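# Wash plate from nest N1 and return it

## Task

Take the plate out of nest N1 and seat it flat within the locators of the WASHER carrier's pocket, in either orientation. Release it and press START (bottom row of the keypad, leftmost key). Wait for the lamp to turn amber and then green. If it goes dark and then red, or the plate turns out not to be seated, re-seat the plate and press START again. Then bring the plate back to N1 and seat it there with well A1 (the plate's cut-off corner) at the nest corner labelled A1. The plate must stay put without the robot holding it. Finally release it and move the arm away.

## Robot and tools

Robot: one six-joint arm with a two-finger parallel gripper and a wrist camera. Scene frame: origin on the table top directly beneath the arm base, +z up, +y to the left when facing along +x. The base may sit slightly tilted on the table.

Joint order. Every row you send, and every per-joint list in results, uses this order: shoulder (joint2), elbow (joint3), wrist roll (joint6), wrist pitch (joint4), waist (joint1), wrist yaw (joint5), then the gripper. Waist, elbow and wrist yaw have their signs flipped against the URDF, both in commands and in readings. Usable ranges in your own numbers: shoulder 0.000 to 3.142, elbow -3.019 to 0.000, wrist roll -2.094 to 2.094, wrist pitch -1.693 to 1.571, waist -2.880 to 2.880, wrist yaw -1.571 to 1.571 (rad). The true end stops can differ from these by up to 0.019 rad.

execute_actions(actions): a list of at most 15 actions, run one after another. An action is a table of 1 to 15 rows; each row lasts one control step of 1/30 s, and if fewer than 15 rows are given the final row is repeated to fill out 15 steps (0.5 s). A row is 7 numbers in [-1, 1]: six joint offsets in the order above, then the gripper opening. Optionally append 6 stiffness factors (0 to 1, same joint order), which scale each joint's position gain and persist until changed. The joint numbers are offsets, not poses: each is measured from the joint angles at the start of that action (for the first action, the last angles reported), and 1.0 equals shoulder 1.32, elbow 1.276, wrist roll 2.022, wrist pitch 1.83, waist 1.264, wrist yaw 1.686 rad. The gripper number is absolute: +1 fully open, -1 closed. An action that would push a joint more than 0.019 rad beyond its range is rejected; if any action is malformed or the first one fails this check, nothing in the call runs. Requests past a real end stop are clipped there, and the result may print "joint sent to its limit". An empty list just returns state and images.

Speed caps: each step the command sent to a joint stays within a lead of its measured angle (waist 0.264, shoulder 0.32, elbow 0.276, wrist pitch 0.33, wrist yaw 0.186, wrist roll 0.522 rad), and if the targets would put the gripper over 70 mm from where it is, all are pulled back. Big offsets may therefore need several actions; finish an incomplete motion in your next action rather than waiting. Sending all-zero offsets can let the arm sag; at the start of each reply, command offsets back to the angles you want, then zeros, and increase the aim if a joint keeps falling short. Steps of a few mm may not move the hand at all.

move(target, speed, blocking): target is one row like above, with offsets taken from the Joint positions in the latest result that reported them (not from where the arm is as it starts). Joints travel on synchronized paths, so the gripper traces a curve. speed is the top rad/s of the joint with the farthest to go, 0.01 to 2, default 0.5; paths last 0.5 to 10 s. Gripper values are applied at once. Paths ignore obstacles, and faster or deeper-into-contact targets hit and press harder. The result adds a move: line giving the ending (done, off_target, moving, held, fault), limits=held or limits=none, and the joint farthest from target. With blocking=false you get a reply after 0.5 s; further moves or actions are refused until a result shows it ended, so use wait or stop first.

wait(seconds): 0 to 10 s, the arm keeps its last command; returns early if a running move finishes. stop(): brakes a running move (needs room, more when fast); fingers keep moving. zoom_image(camera, region): camera is cam_high (896x504), cam_low (896x504) or cam_wrist (504x504); region [x0, y0, x1, y1] in pixels from the top-left, at most 504 by 504. read_manual(section): licence text only. finished_scene(scene): ends the given scene permanently and reports success; the task must already be done and stable.

Results give Joint positions and Joint velocities in the joint order, then the finger gap in m (0.094 fully open); Joint targets (what joints are being driven to now, which can shift on their own); grip_measured (opening on your command scale; readings may be off by about 1 mm); step readings, with HELD marking held-back steps; and lines such as joint command not followed (clearance check altered targets; mounts count as arm), MOTOR HOT (85 °C) or FAULT. At 100 °C the motors quit and the arm drops, so do not hold loads longer than needed, even while thinking; the robot keeps its last command while you think.

Gripping: to hold, command an opening about 0.03 under grip_measured (less for a lighter grip). Pads push roughly 50 to 62 N each.

Cautions: do not drop the plate, slam, or push hard. Nothing may leave the table. The bottle stand behind the washer is loose. Parts you hold can be tugged briefly and loose items nudged. The washer does not detect plates, so verify seating by camera.

Each tool is called after "Emit:" as a command line: name --argument value for each argument, lists and objects as JSON in quotes; but a table of rows of numbers goes row by row, as --pt "numbers of a row", without its own name.

## Session

Emit:
execute_actions --actions '[]'

Scene clock: 0.00 s.
grip_measured=+1.000
Joint names: [shoulder, elbow, wrist roll, wrist pitch, waist, wrist yaw]
Joint positions: [ 1.76  -1.334 -1.24  -0.575 -1.092 -1.219  0.094]
Joint velocities: [0.015 0.007 0.051 0.007 0.005 0.095 0.   ]
Joint targets: [1.758 -1.363 -1.240 -0.572 -1.092 -1.219]
Joint stiffness scale: [1. 1. 1. 1. 1. 1.]

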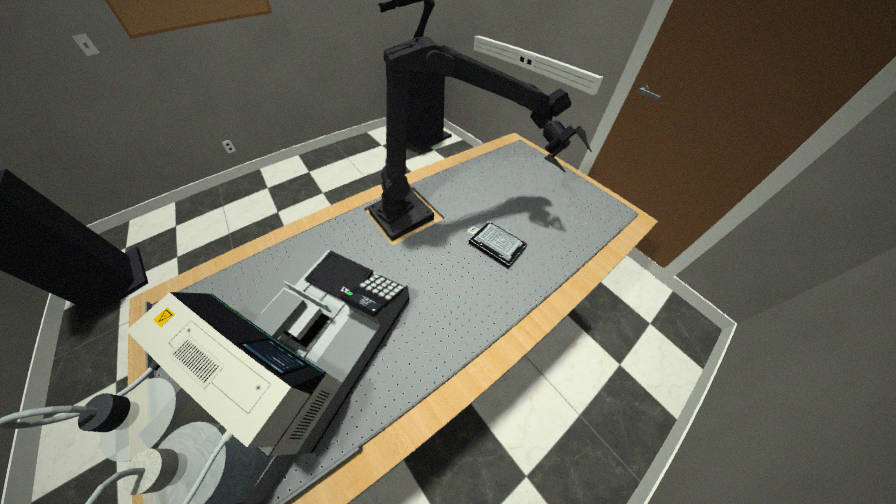

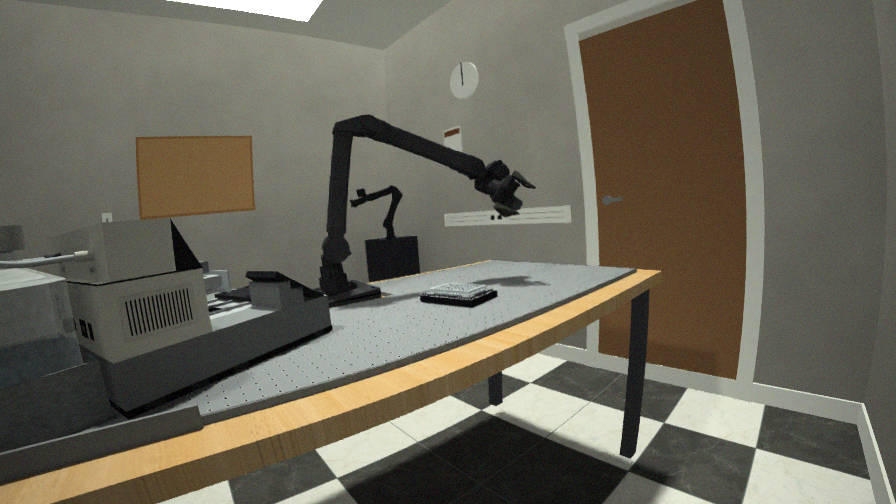

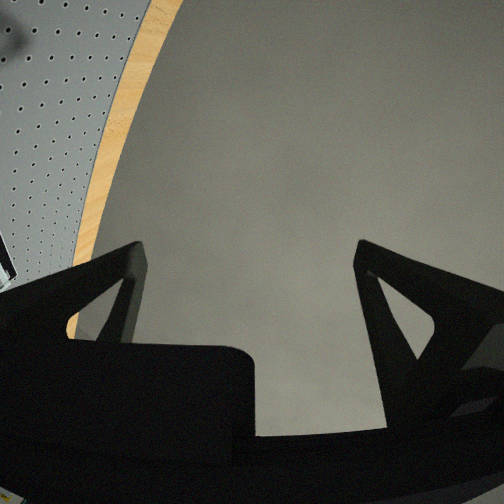

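Emit:
zoom_image --camera "cam_high" --region '[220,180,560,400]'

Emit:
zoom_image --camera "cam_low" --region '[140,200,520,380]'

Region (220, 180, 560, 400) of cam_high's 896x504 image, scaled by 1.482, with more detail than that image has; it fills the top 326 rows of this view, and the rest is white.

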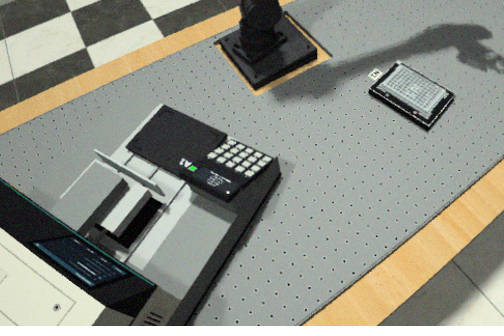

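Region (140, 200, 520, 380) of cam_low's 896x504 image, scaled by 1.326, with more detail than that image has; it fills the top 239 rows of this view, and the rest is white.

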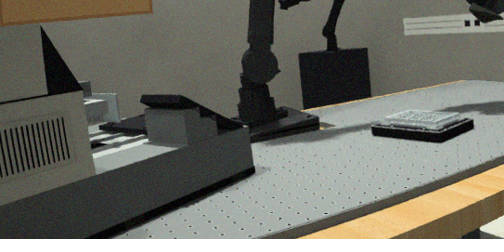

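Emit:
move --target '[-0.576,0.48,0.613,-0.039,0.468,0.723,1]' --speed 0.8

Scene clock: 18.30 s.
grip_measured=+1.000
Joint names: [shoulder, elbow, wrist roll, wrist pitch, waist, wrist yaw]
Joint positions: [ 1.003 -0.714 -0.011 -0.64  -0.51  -0.002  0.094]
Joint velocities: [-0.015 -0.007  0.125 -0.007 -0.005  0.051  0.   ]
Joint targets: [0.999 -0.721 -0.001 -0.647 -0.500 0.001]
Joint stiffness scale: [1. 1. 1. 1. 1. 1.]
move: done; limits=none; farthest joint: the waist, 0.010 radians from its target (0.591 radians at the start)

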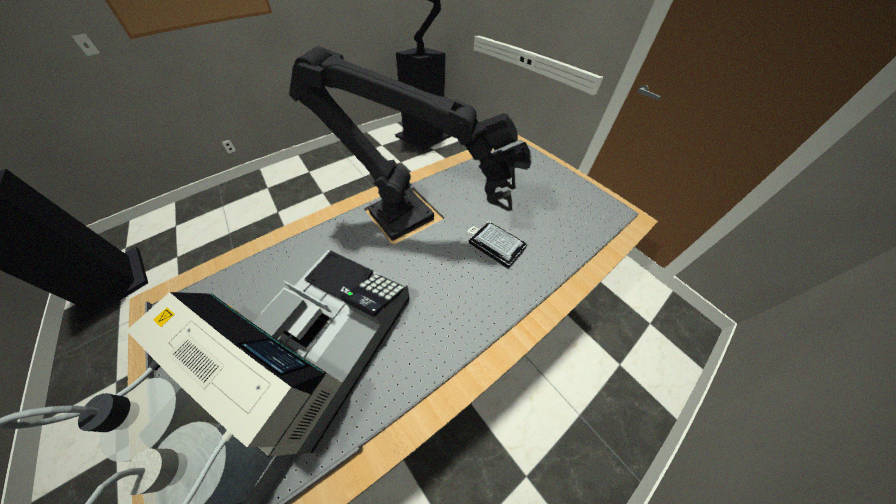

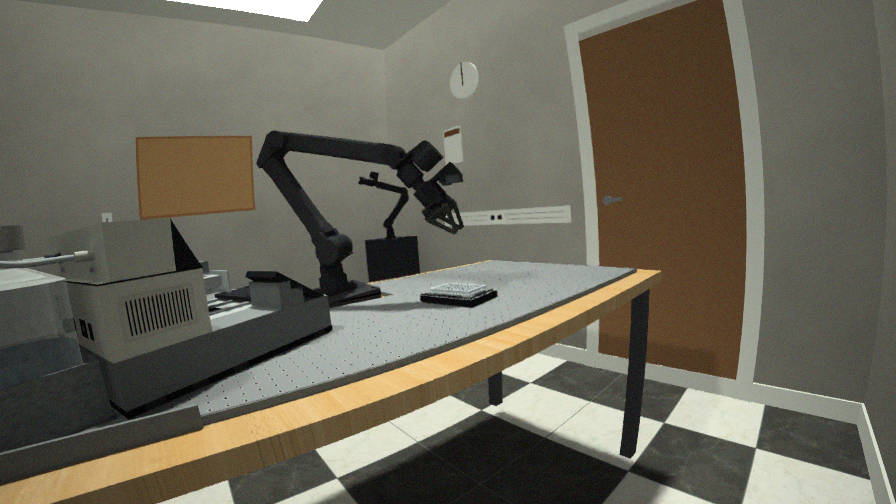

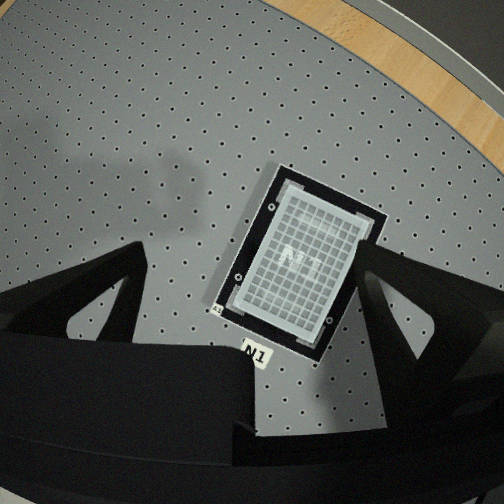

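Emit:
zoom_image --camera "cam_wrist" --region '[190,150,410,370]'

Emit:
move --target '[0.03,-0.09,0,-0.05,1,0,1]' --speed 0.8

Region (190, 150, 410, 370) of cam_wrist's 504x504 image, scaled by 2.291, with more detail than that image has.

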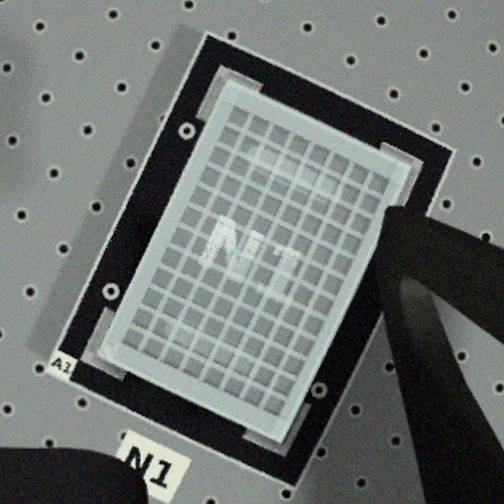

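Scene clock: 23.20 s.
grip_measured=+1.000
Joint names: [shoulder, elbow, wrist roll, wrist pitch, waist, wrist yaw]
Joint positions: [ 1.03  -0.773 -0.01  -0.723  0.752 -0.003  0.094]
Joint velocities: [-0.024 -0.007  0.037  0.007 -0.005  0.022  0.   ]
Joint targets: [1.043 -0.828 -0.010 -0.732 0.754 -0.002]
Joint stiffness scale: [1. 1. 1. 1. 1. 1.]
move: off_target; limits=none; farthest joint: the elbow, 0.056 radians from its target (0.115 radians at the start)

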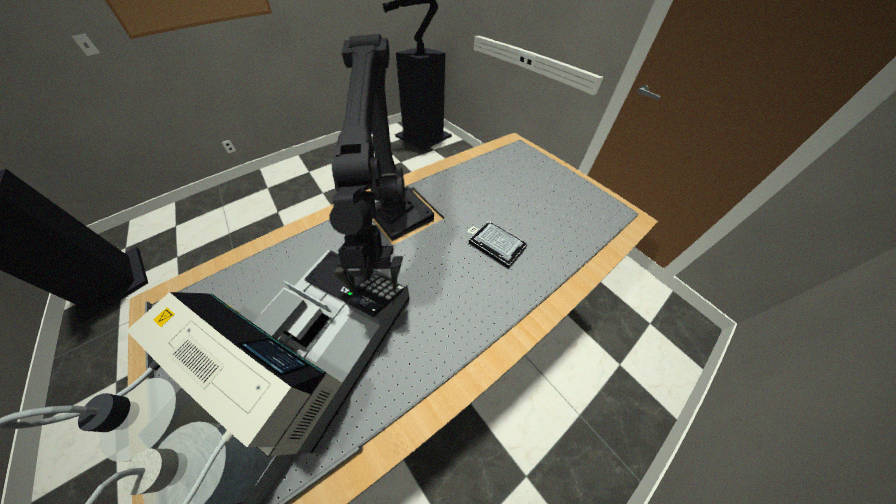

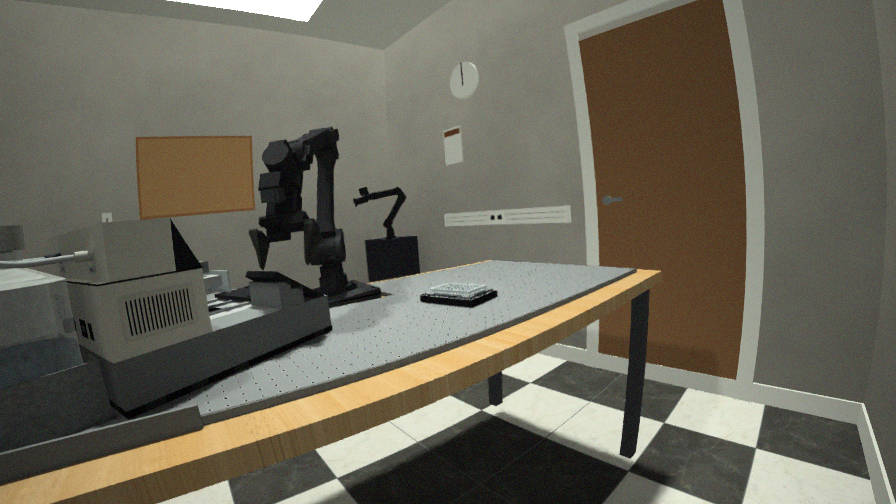

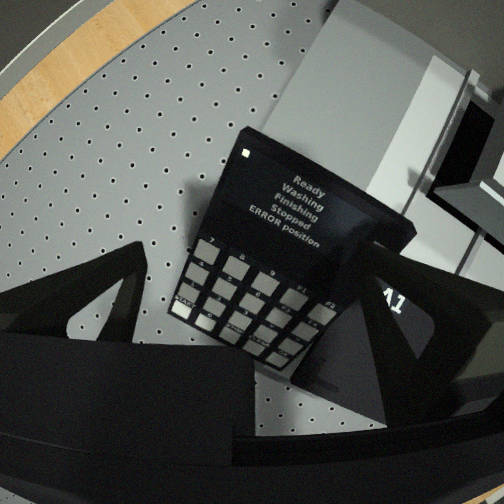

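Emit:
move --target '[0,-0.06,0,0,0.33,0,1]' --speed 0.6

Emit:
zoom_image --camera "cam_wrist" --region '[110,130,400,420]'

Scene clock: 32.27 s.
grip_measured=+1.000
Joint names: [shoulder, elbow, wrist roll, wrist pitch, waist, wrist yaw]
Joint positions: [ 1.03  -0.797 -0.01  -0.723  1.166 -0.003  0.094]
Joint velocities: [-0.015 -0.002  0.007  0.012  0.005  0.022  0.   ]
Joint targets: [1.030 -0.850 -0.010 -0.723 1.169 -0.003]
Joint stiffness scale: [1. 1. 1. 1. 1. 1.]
move: off_target; limits=none; farthest joint: the elbow, 0.052 radians from its target (0.076 radians at the start)

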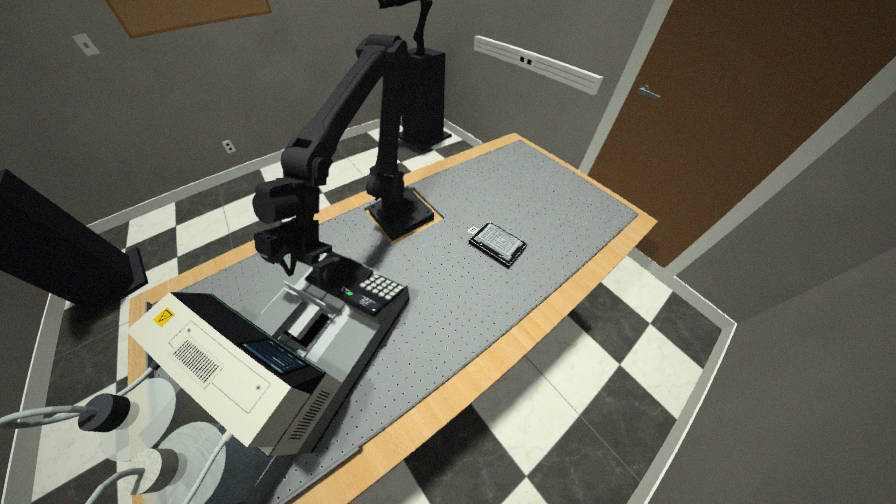

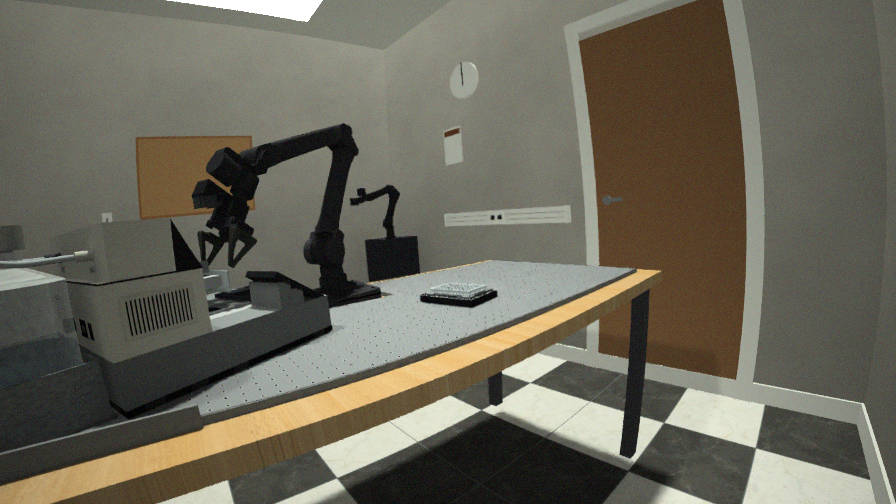

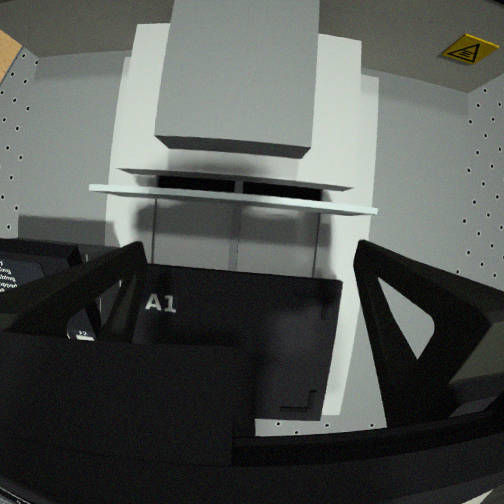

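Region (110, 130, 400, 420) of cam_wrist's 504x504 image, scaled by 1.738, with more detail than that image has.

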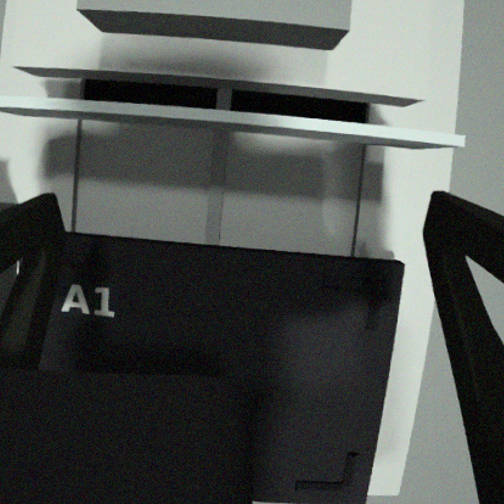

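Emit:
move --target '[0,-0.03,0,0,-0.9,0,1]' --speed 0.9

Emit:
move --target '[0.358,-0.162,0.166,-0.17,-0.345,0,1]'

Scene clock: 45.80 s.
grip_measured=+1.000
Joint names: [shoulder, elbow, wrist roll, wrist pitch, waist, wrist yaw]
Joint positions: [ 1.03  -0.795 -0.01  -0.723  0.028 -0.002  0.094]
Joint velocities: [-0.015  0.007  0.037 -0.012  0.024  0.066  0.   ]
Joint targets: [1.030 -0.836 -0.010 -0.723 0.028 -0.003]
Joint stiffness scale: [1. 1. 1. 1. 1. 1.]
move: off_target; limits=none; farthest joint: the elbow, 0.040 radians from its target (0.038 radians at the start)

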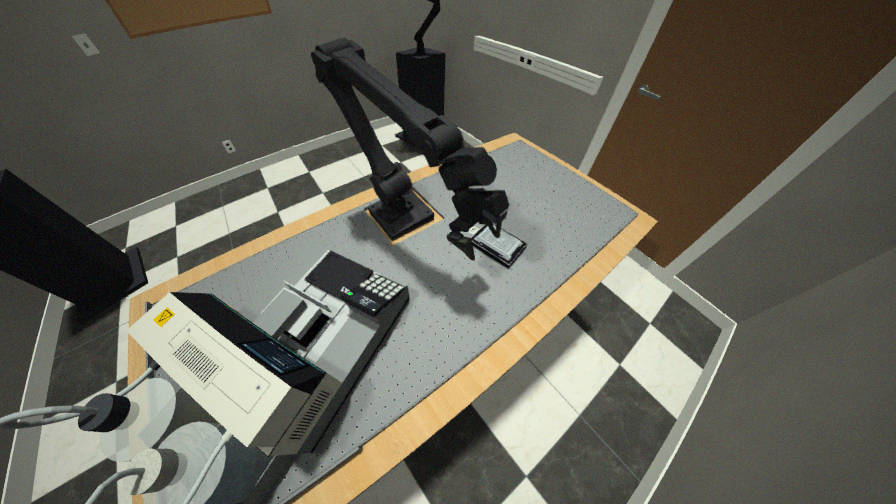

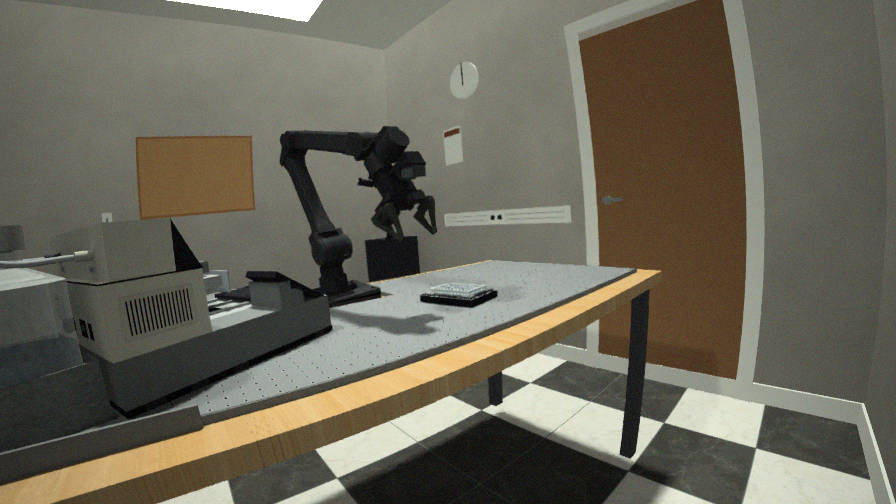

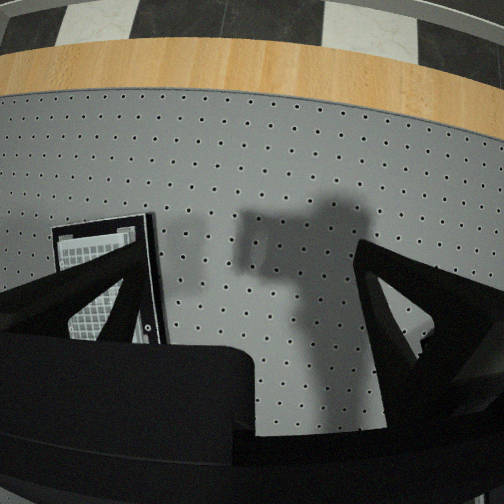

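Scene clock: 47.50 s.
grip_measured=+1.000
Joint names: [shoulder, elbow, wrist roll, wrist pitch, waist, wrist yaw]
Joint positions: [ 1.502 -0.955  0.316 -1.025 -0.407 -0.002  0.094]
Joint velocities: [ 0.005 -0.007 -0.007 -0.007  0.015  0.051  0.   ]
Joint targets: [1.502 -1.002 0.326 -1.034 -0.408 -0.002]
Joint stiffness scale: [1. 1. 1. 1. 1. 1.]
move: off_target; limits=none; farthest joint: the elbow, 0.047 radians from its target (0.207 radians at the start)

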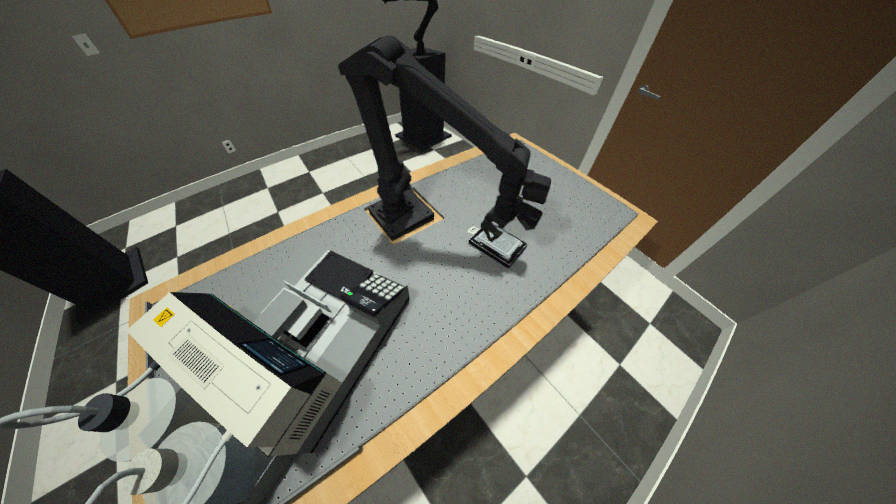

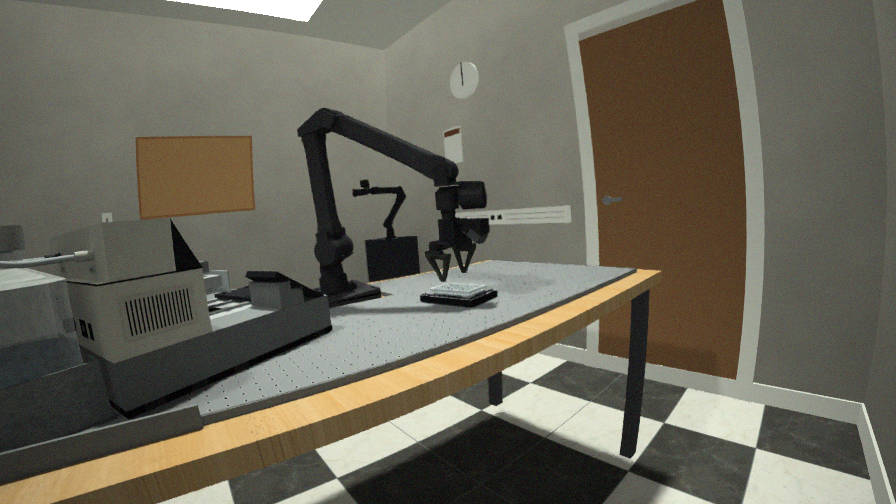

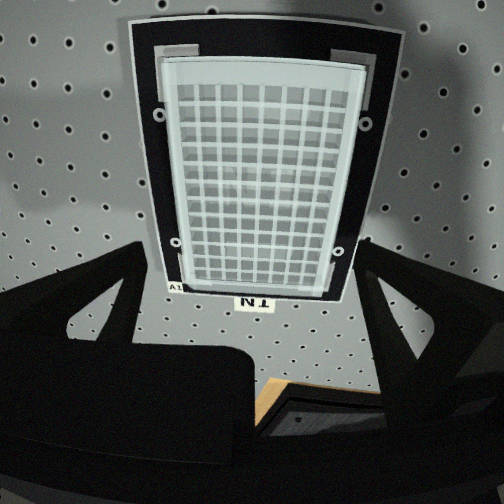

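Emit:
zoom_image --camera "cam_wrist" --region '[130,50,380,300]'

Emit:
zoom_image --camera "cam_low" --region '[390,160,530,320]'

Region (130, 50, 380, 300) of cam_wrist's 504x504 image, scaled by 2.016, with more detail than that image has.

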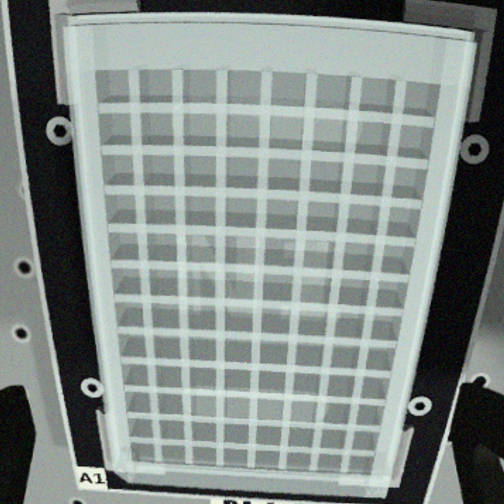

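Region (390, 160, 530, 320) of cam_low's 896x504 image, scaled by 3.150, with more detail than that image has; it fills the left 441 columns of this view, and the rest is white.

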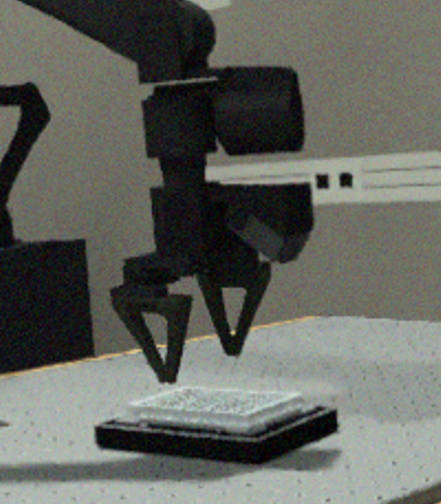

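Emit:
move --target '[0.039,-0.037,0.018,0.031,0.018,0,1]' --speed 0.1

Scene clock: 59.47 s.
grip_measured=+1.000
Joint names: [shoulder, elbow, wrist roll, wrist pitch, waist, wrist yaw]
Joint positions: [ 1.541 -0.955  0.343 -0.979 -0.398 -0.002  0.094]
Joint velocities: [-0.005 -0.017  0.022 -0.002 -0.005 -0.022  0.   ]
Joint targets: [1.553 -1.002 0.353 -0.968 -0.384 -0.002]
Joint stiffness scale: [1. 1. 1. 1. 1. 1.]
move: off_target; limits=none; farthest joint: the elbow, 0.048 radians from its target (0.048 radians at the start)

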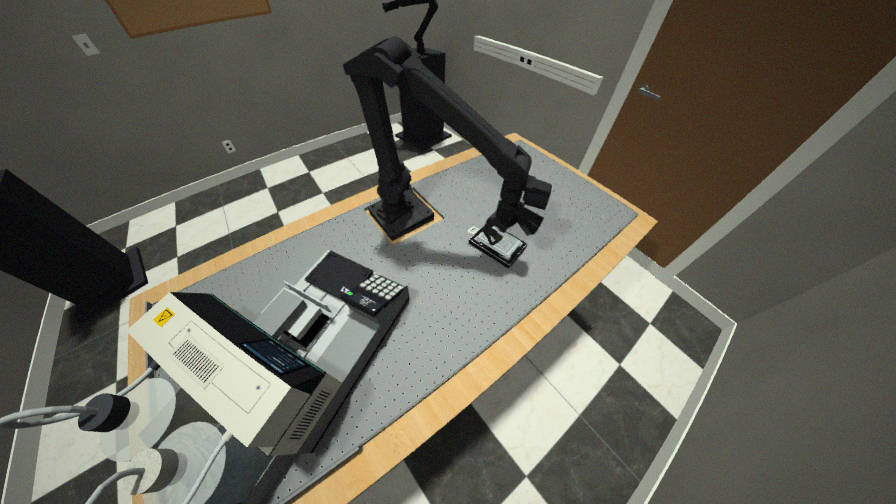

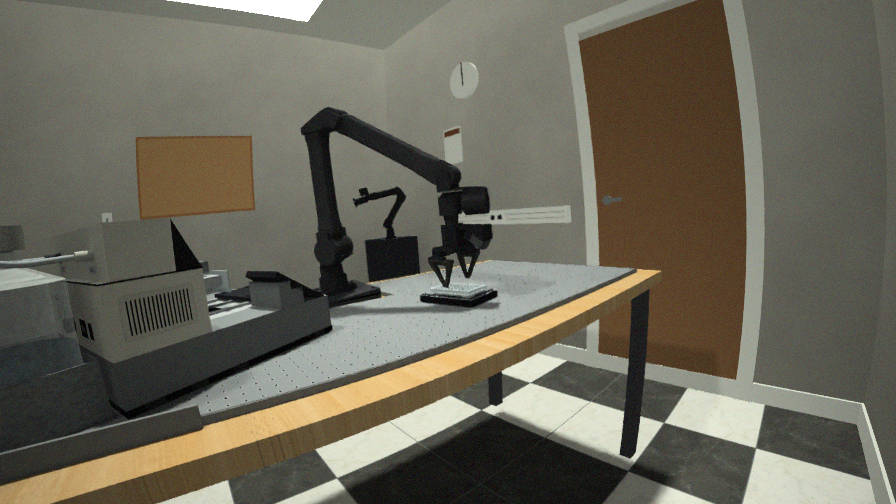

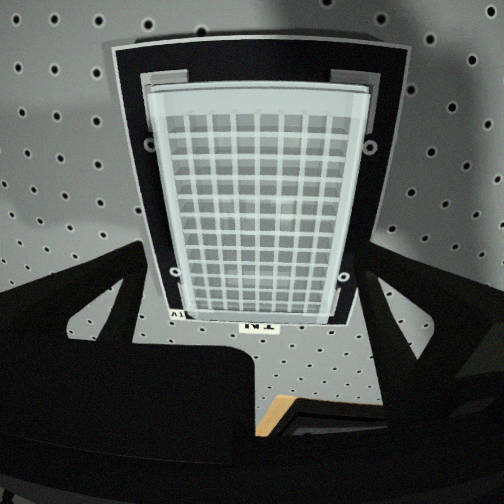

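Emit:
move --target '[0.009,-0.02,0.005,0.005,0.02,0,1]' --speed 0.1

Emit:
move --target '[0.039,0.005,0,0.031,0,0,1]' --speed 0.06

Emit:
zoom_image --camera "cam_low" --region '[410,240,510,320]'

Scene clock: 63.23 s.
grip_measured=+1.000
Joint names: [shoulder, elbow, wrist roll, wrist pitch, waist, wrist yaw]
Joint positions: [ 1.541 -0.955  0.344 -0.979 -0.386 -0.002  0.094]
Joint velocities: [-0.005  0.012 -0.037 -0.002  0.015 -0.037  0.   ]
Joint targets: [1.553 -0.980 0.353 -0.970 -0.372 -0.002]
Joint stiffness scale: [1. 1. 1. 1. 1. 1.]
move: off_target; limits=none; farthest joint: the elbow, 0.026 radians from its target (0.026 radians at the start)

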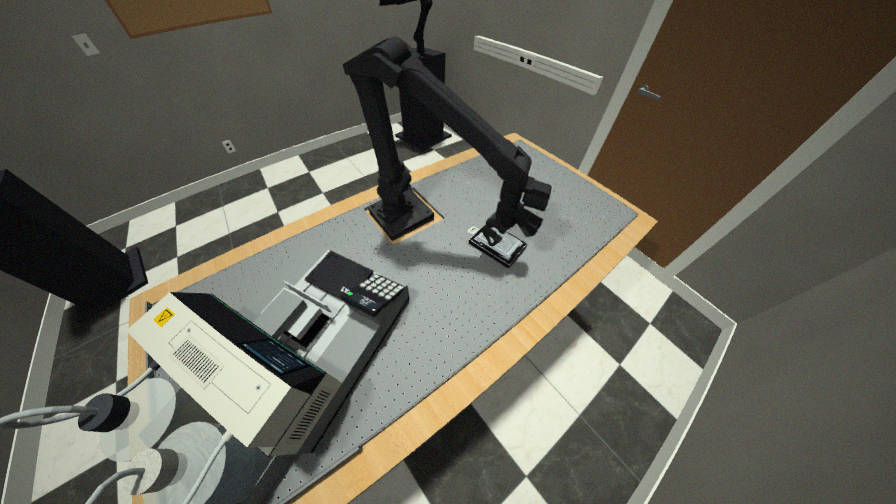

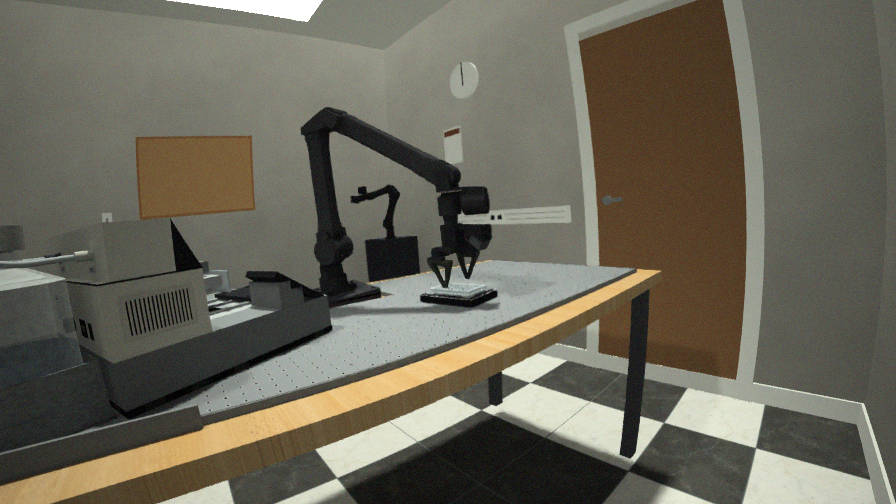

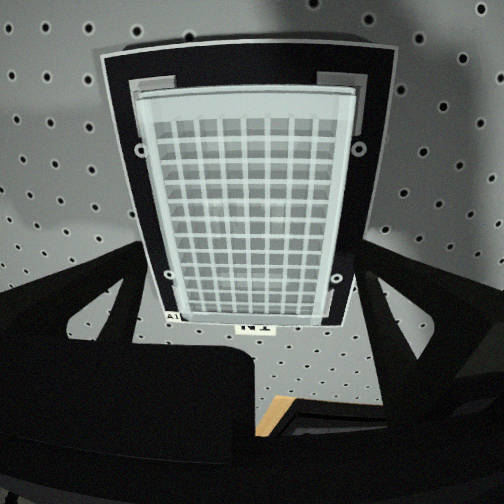

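Scene clock: 64.50 s.
grip_measured=+1.000
Joint names: [shoulder, elbow, wrist roll, wrist pitch, waist, wrist yaw]
Joint positions: [ 1.577 -0.945  0.344 -0.935 -0.386 -0.002  0.094]
Joint velocities: [-0.005 -0.012 -0.037 -0.002 -0.005 -0.037  0.   ]
Joint targets: [1.592 -0.948 0.344 -0.923 -0.386 -0.002]
Joint stiffness scale: [1. 1. 1. 1. 1. 1.]
move: done; limits=none; farthest joint: the shoulder, 0.015 radians from its target (0.052 radians at the start)

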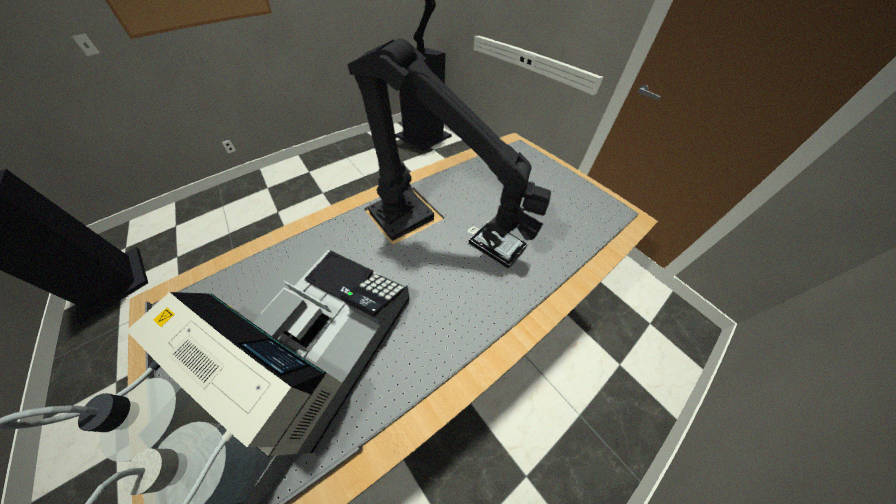

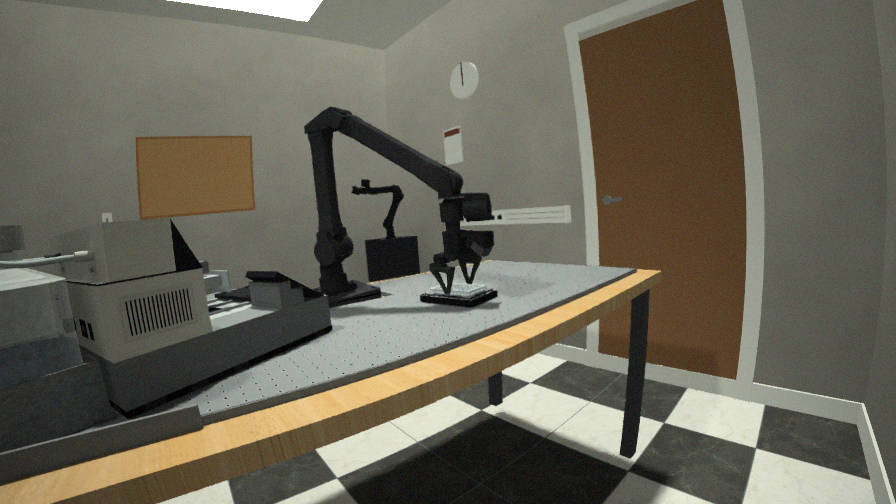

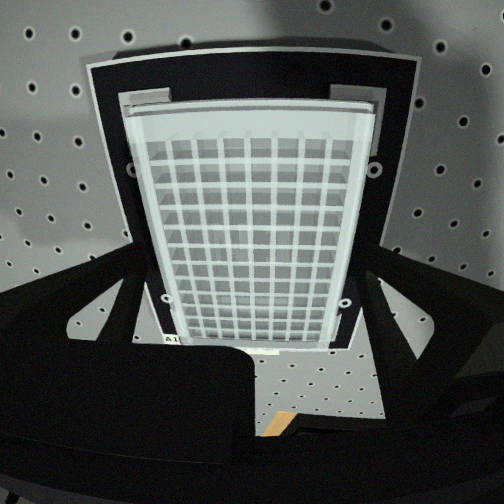

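Region (410, 240, 510, 320) of cam_low's 896x504 image, scaled by 5.040, with more detail than that image has; it fills the top 403 rows of this view, and the rest is white.

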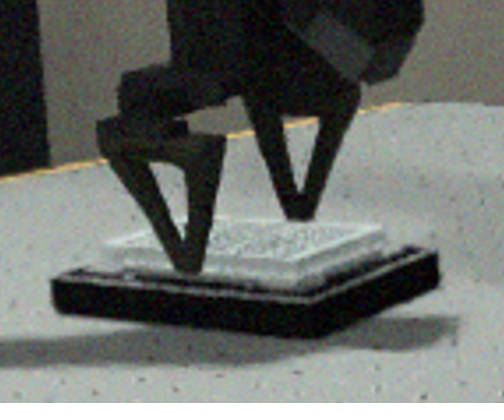

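Emit:
move --target '[0,0.008,-0.012,0.011,0,0,1]' --speed 0.05

Emit:
move --target '[0,-0.015,0,0,0,0,0.72]'

Emit:
zoom_image --camera "cam_low" --region '[410,240,510,320]'

Scene clock: 69.57 s.
grip_measured=+1.000
Joint names: [shoulder, elbow, wrist roll, wrist pitch, waist, wrist yaw]
Joint positions: [ 1.577 -0.934  0.33  -0.926 -0.386 -0.002  0.094]
Joint velocities: [ 0.005  0.007 -0.066 -0.002 -0.005  0.007  0.   ]
Joint targets: [1.577 -0.935 0.320 -0.914 -0.386 -0.002]
Joint stiffness scale: [1. 1. 1. 1. 1. 1.]
move: done; limits=none; farthest joint: the wrist pitch, 0.011 radians from its target (0.020 radians at the start)

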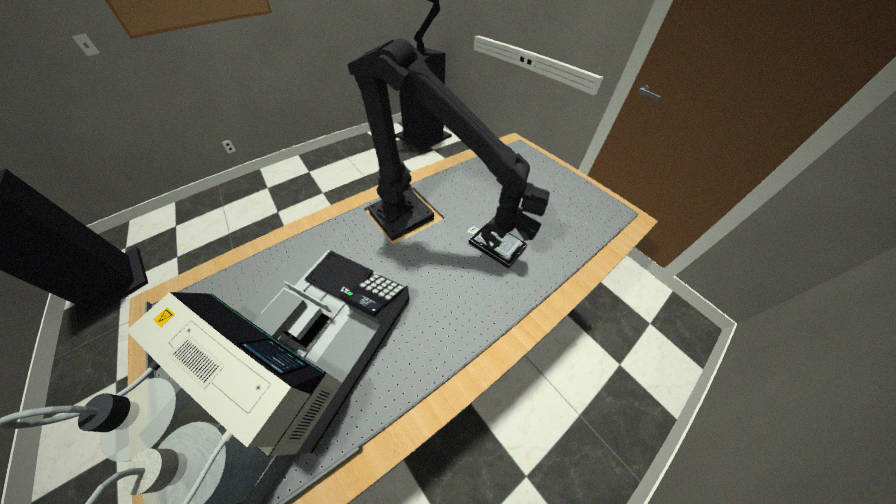

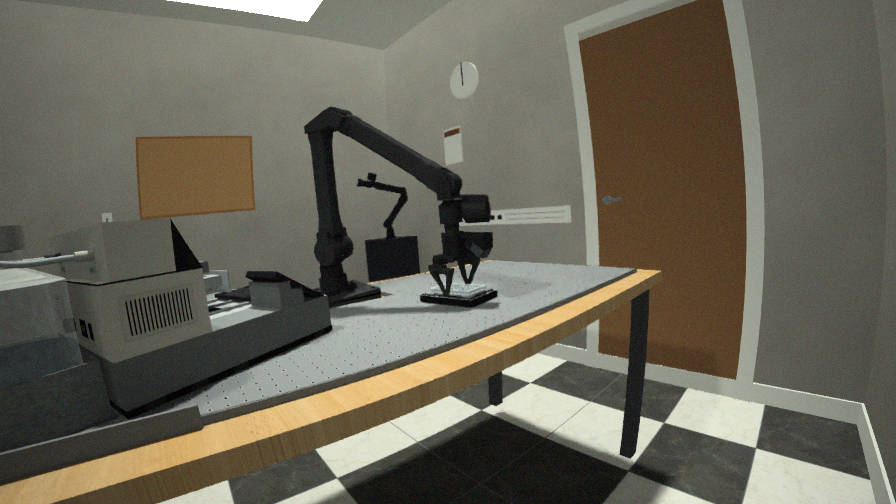

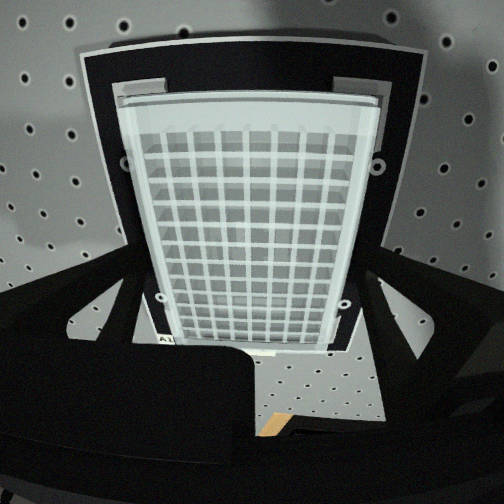

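Scene clock: 70.27 s.
grip_measured=+0.745
Joint names: [shoulder, elbow, wrist roll, wrist pitch, waist, wrist yaw]
Joint positions: [ 1.577 -0.934  0.33  -0.926 -0.386 -0.002  0.082]
Joint velocities: [ 0.015  0.012 -0.022 -0.002  0.005  0.051 -0.   ]
Joint targets: [1.577 -0.953 0.330 -0.926 -0.386 -0.002]
Joint stiffness scale: [1. 1. 1. 1. 1. 1.]
move: done; limits=none; farthest joint: the elbow, 0.019 radians from its target (0.019 radians at the start)

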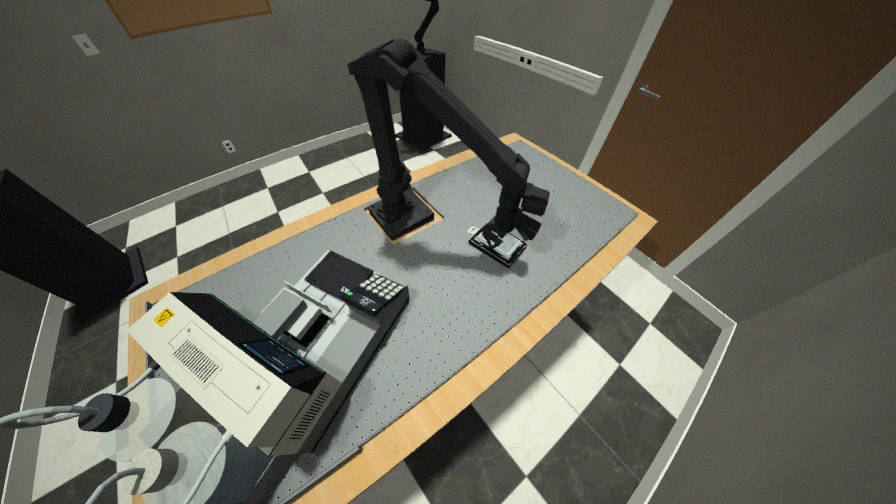

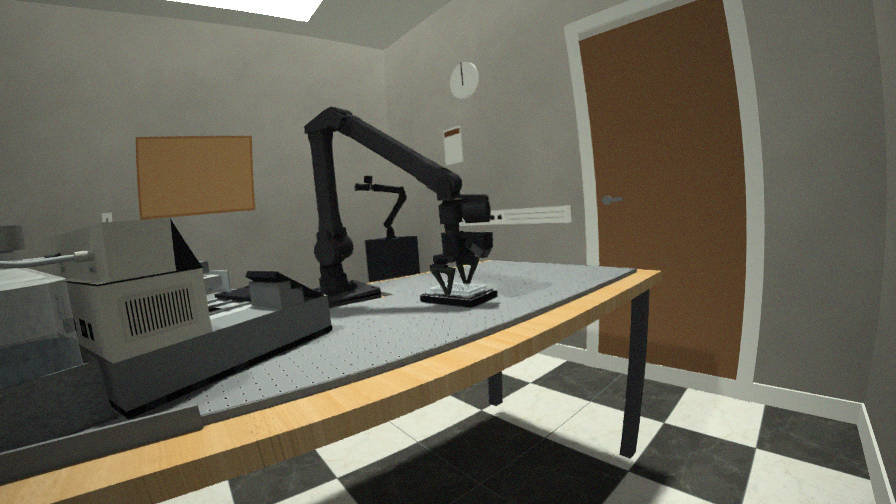

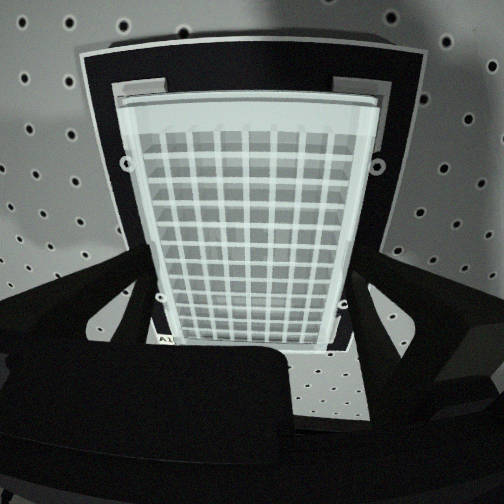

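Region (410, 240, 510, 320) of cam_low's 896x504 image, scaled by 5.040, with more detail than that image has; it fills the top 403 rows of this view, and the rest is white.

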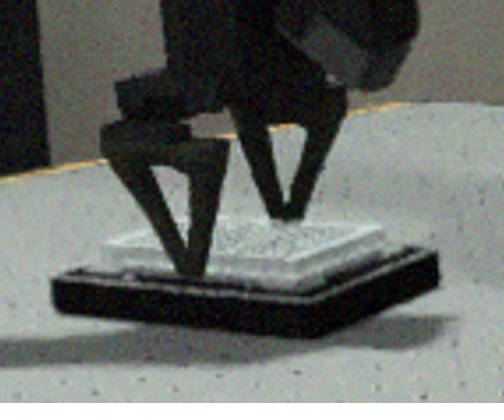

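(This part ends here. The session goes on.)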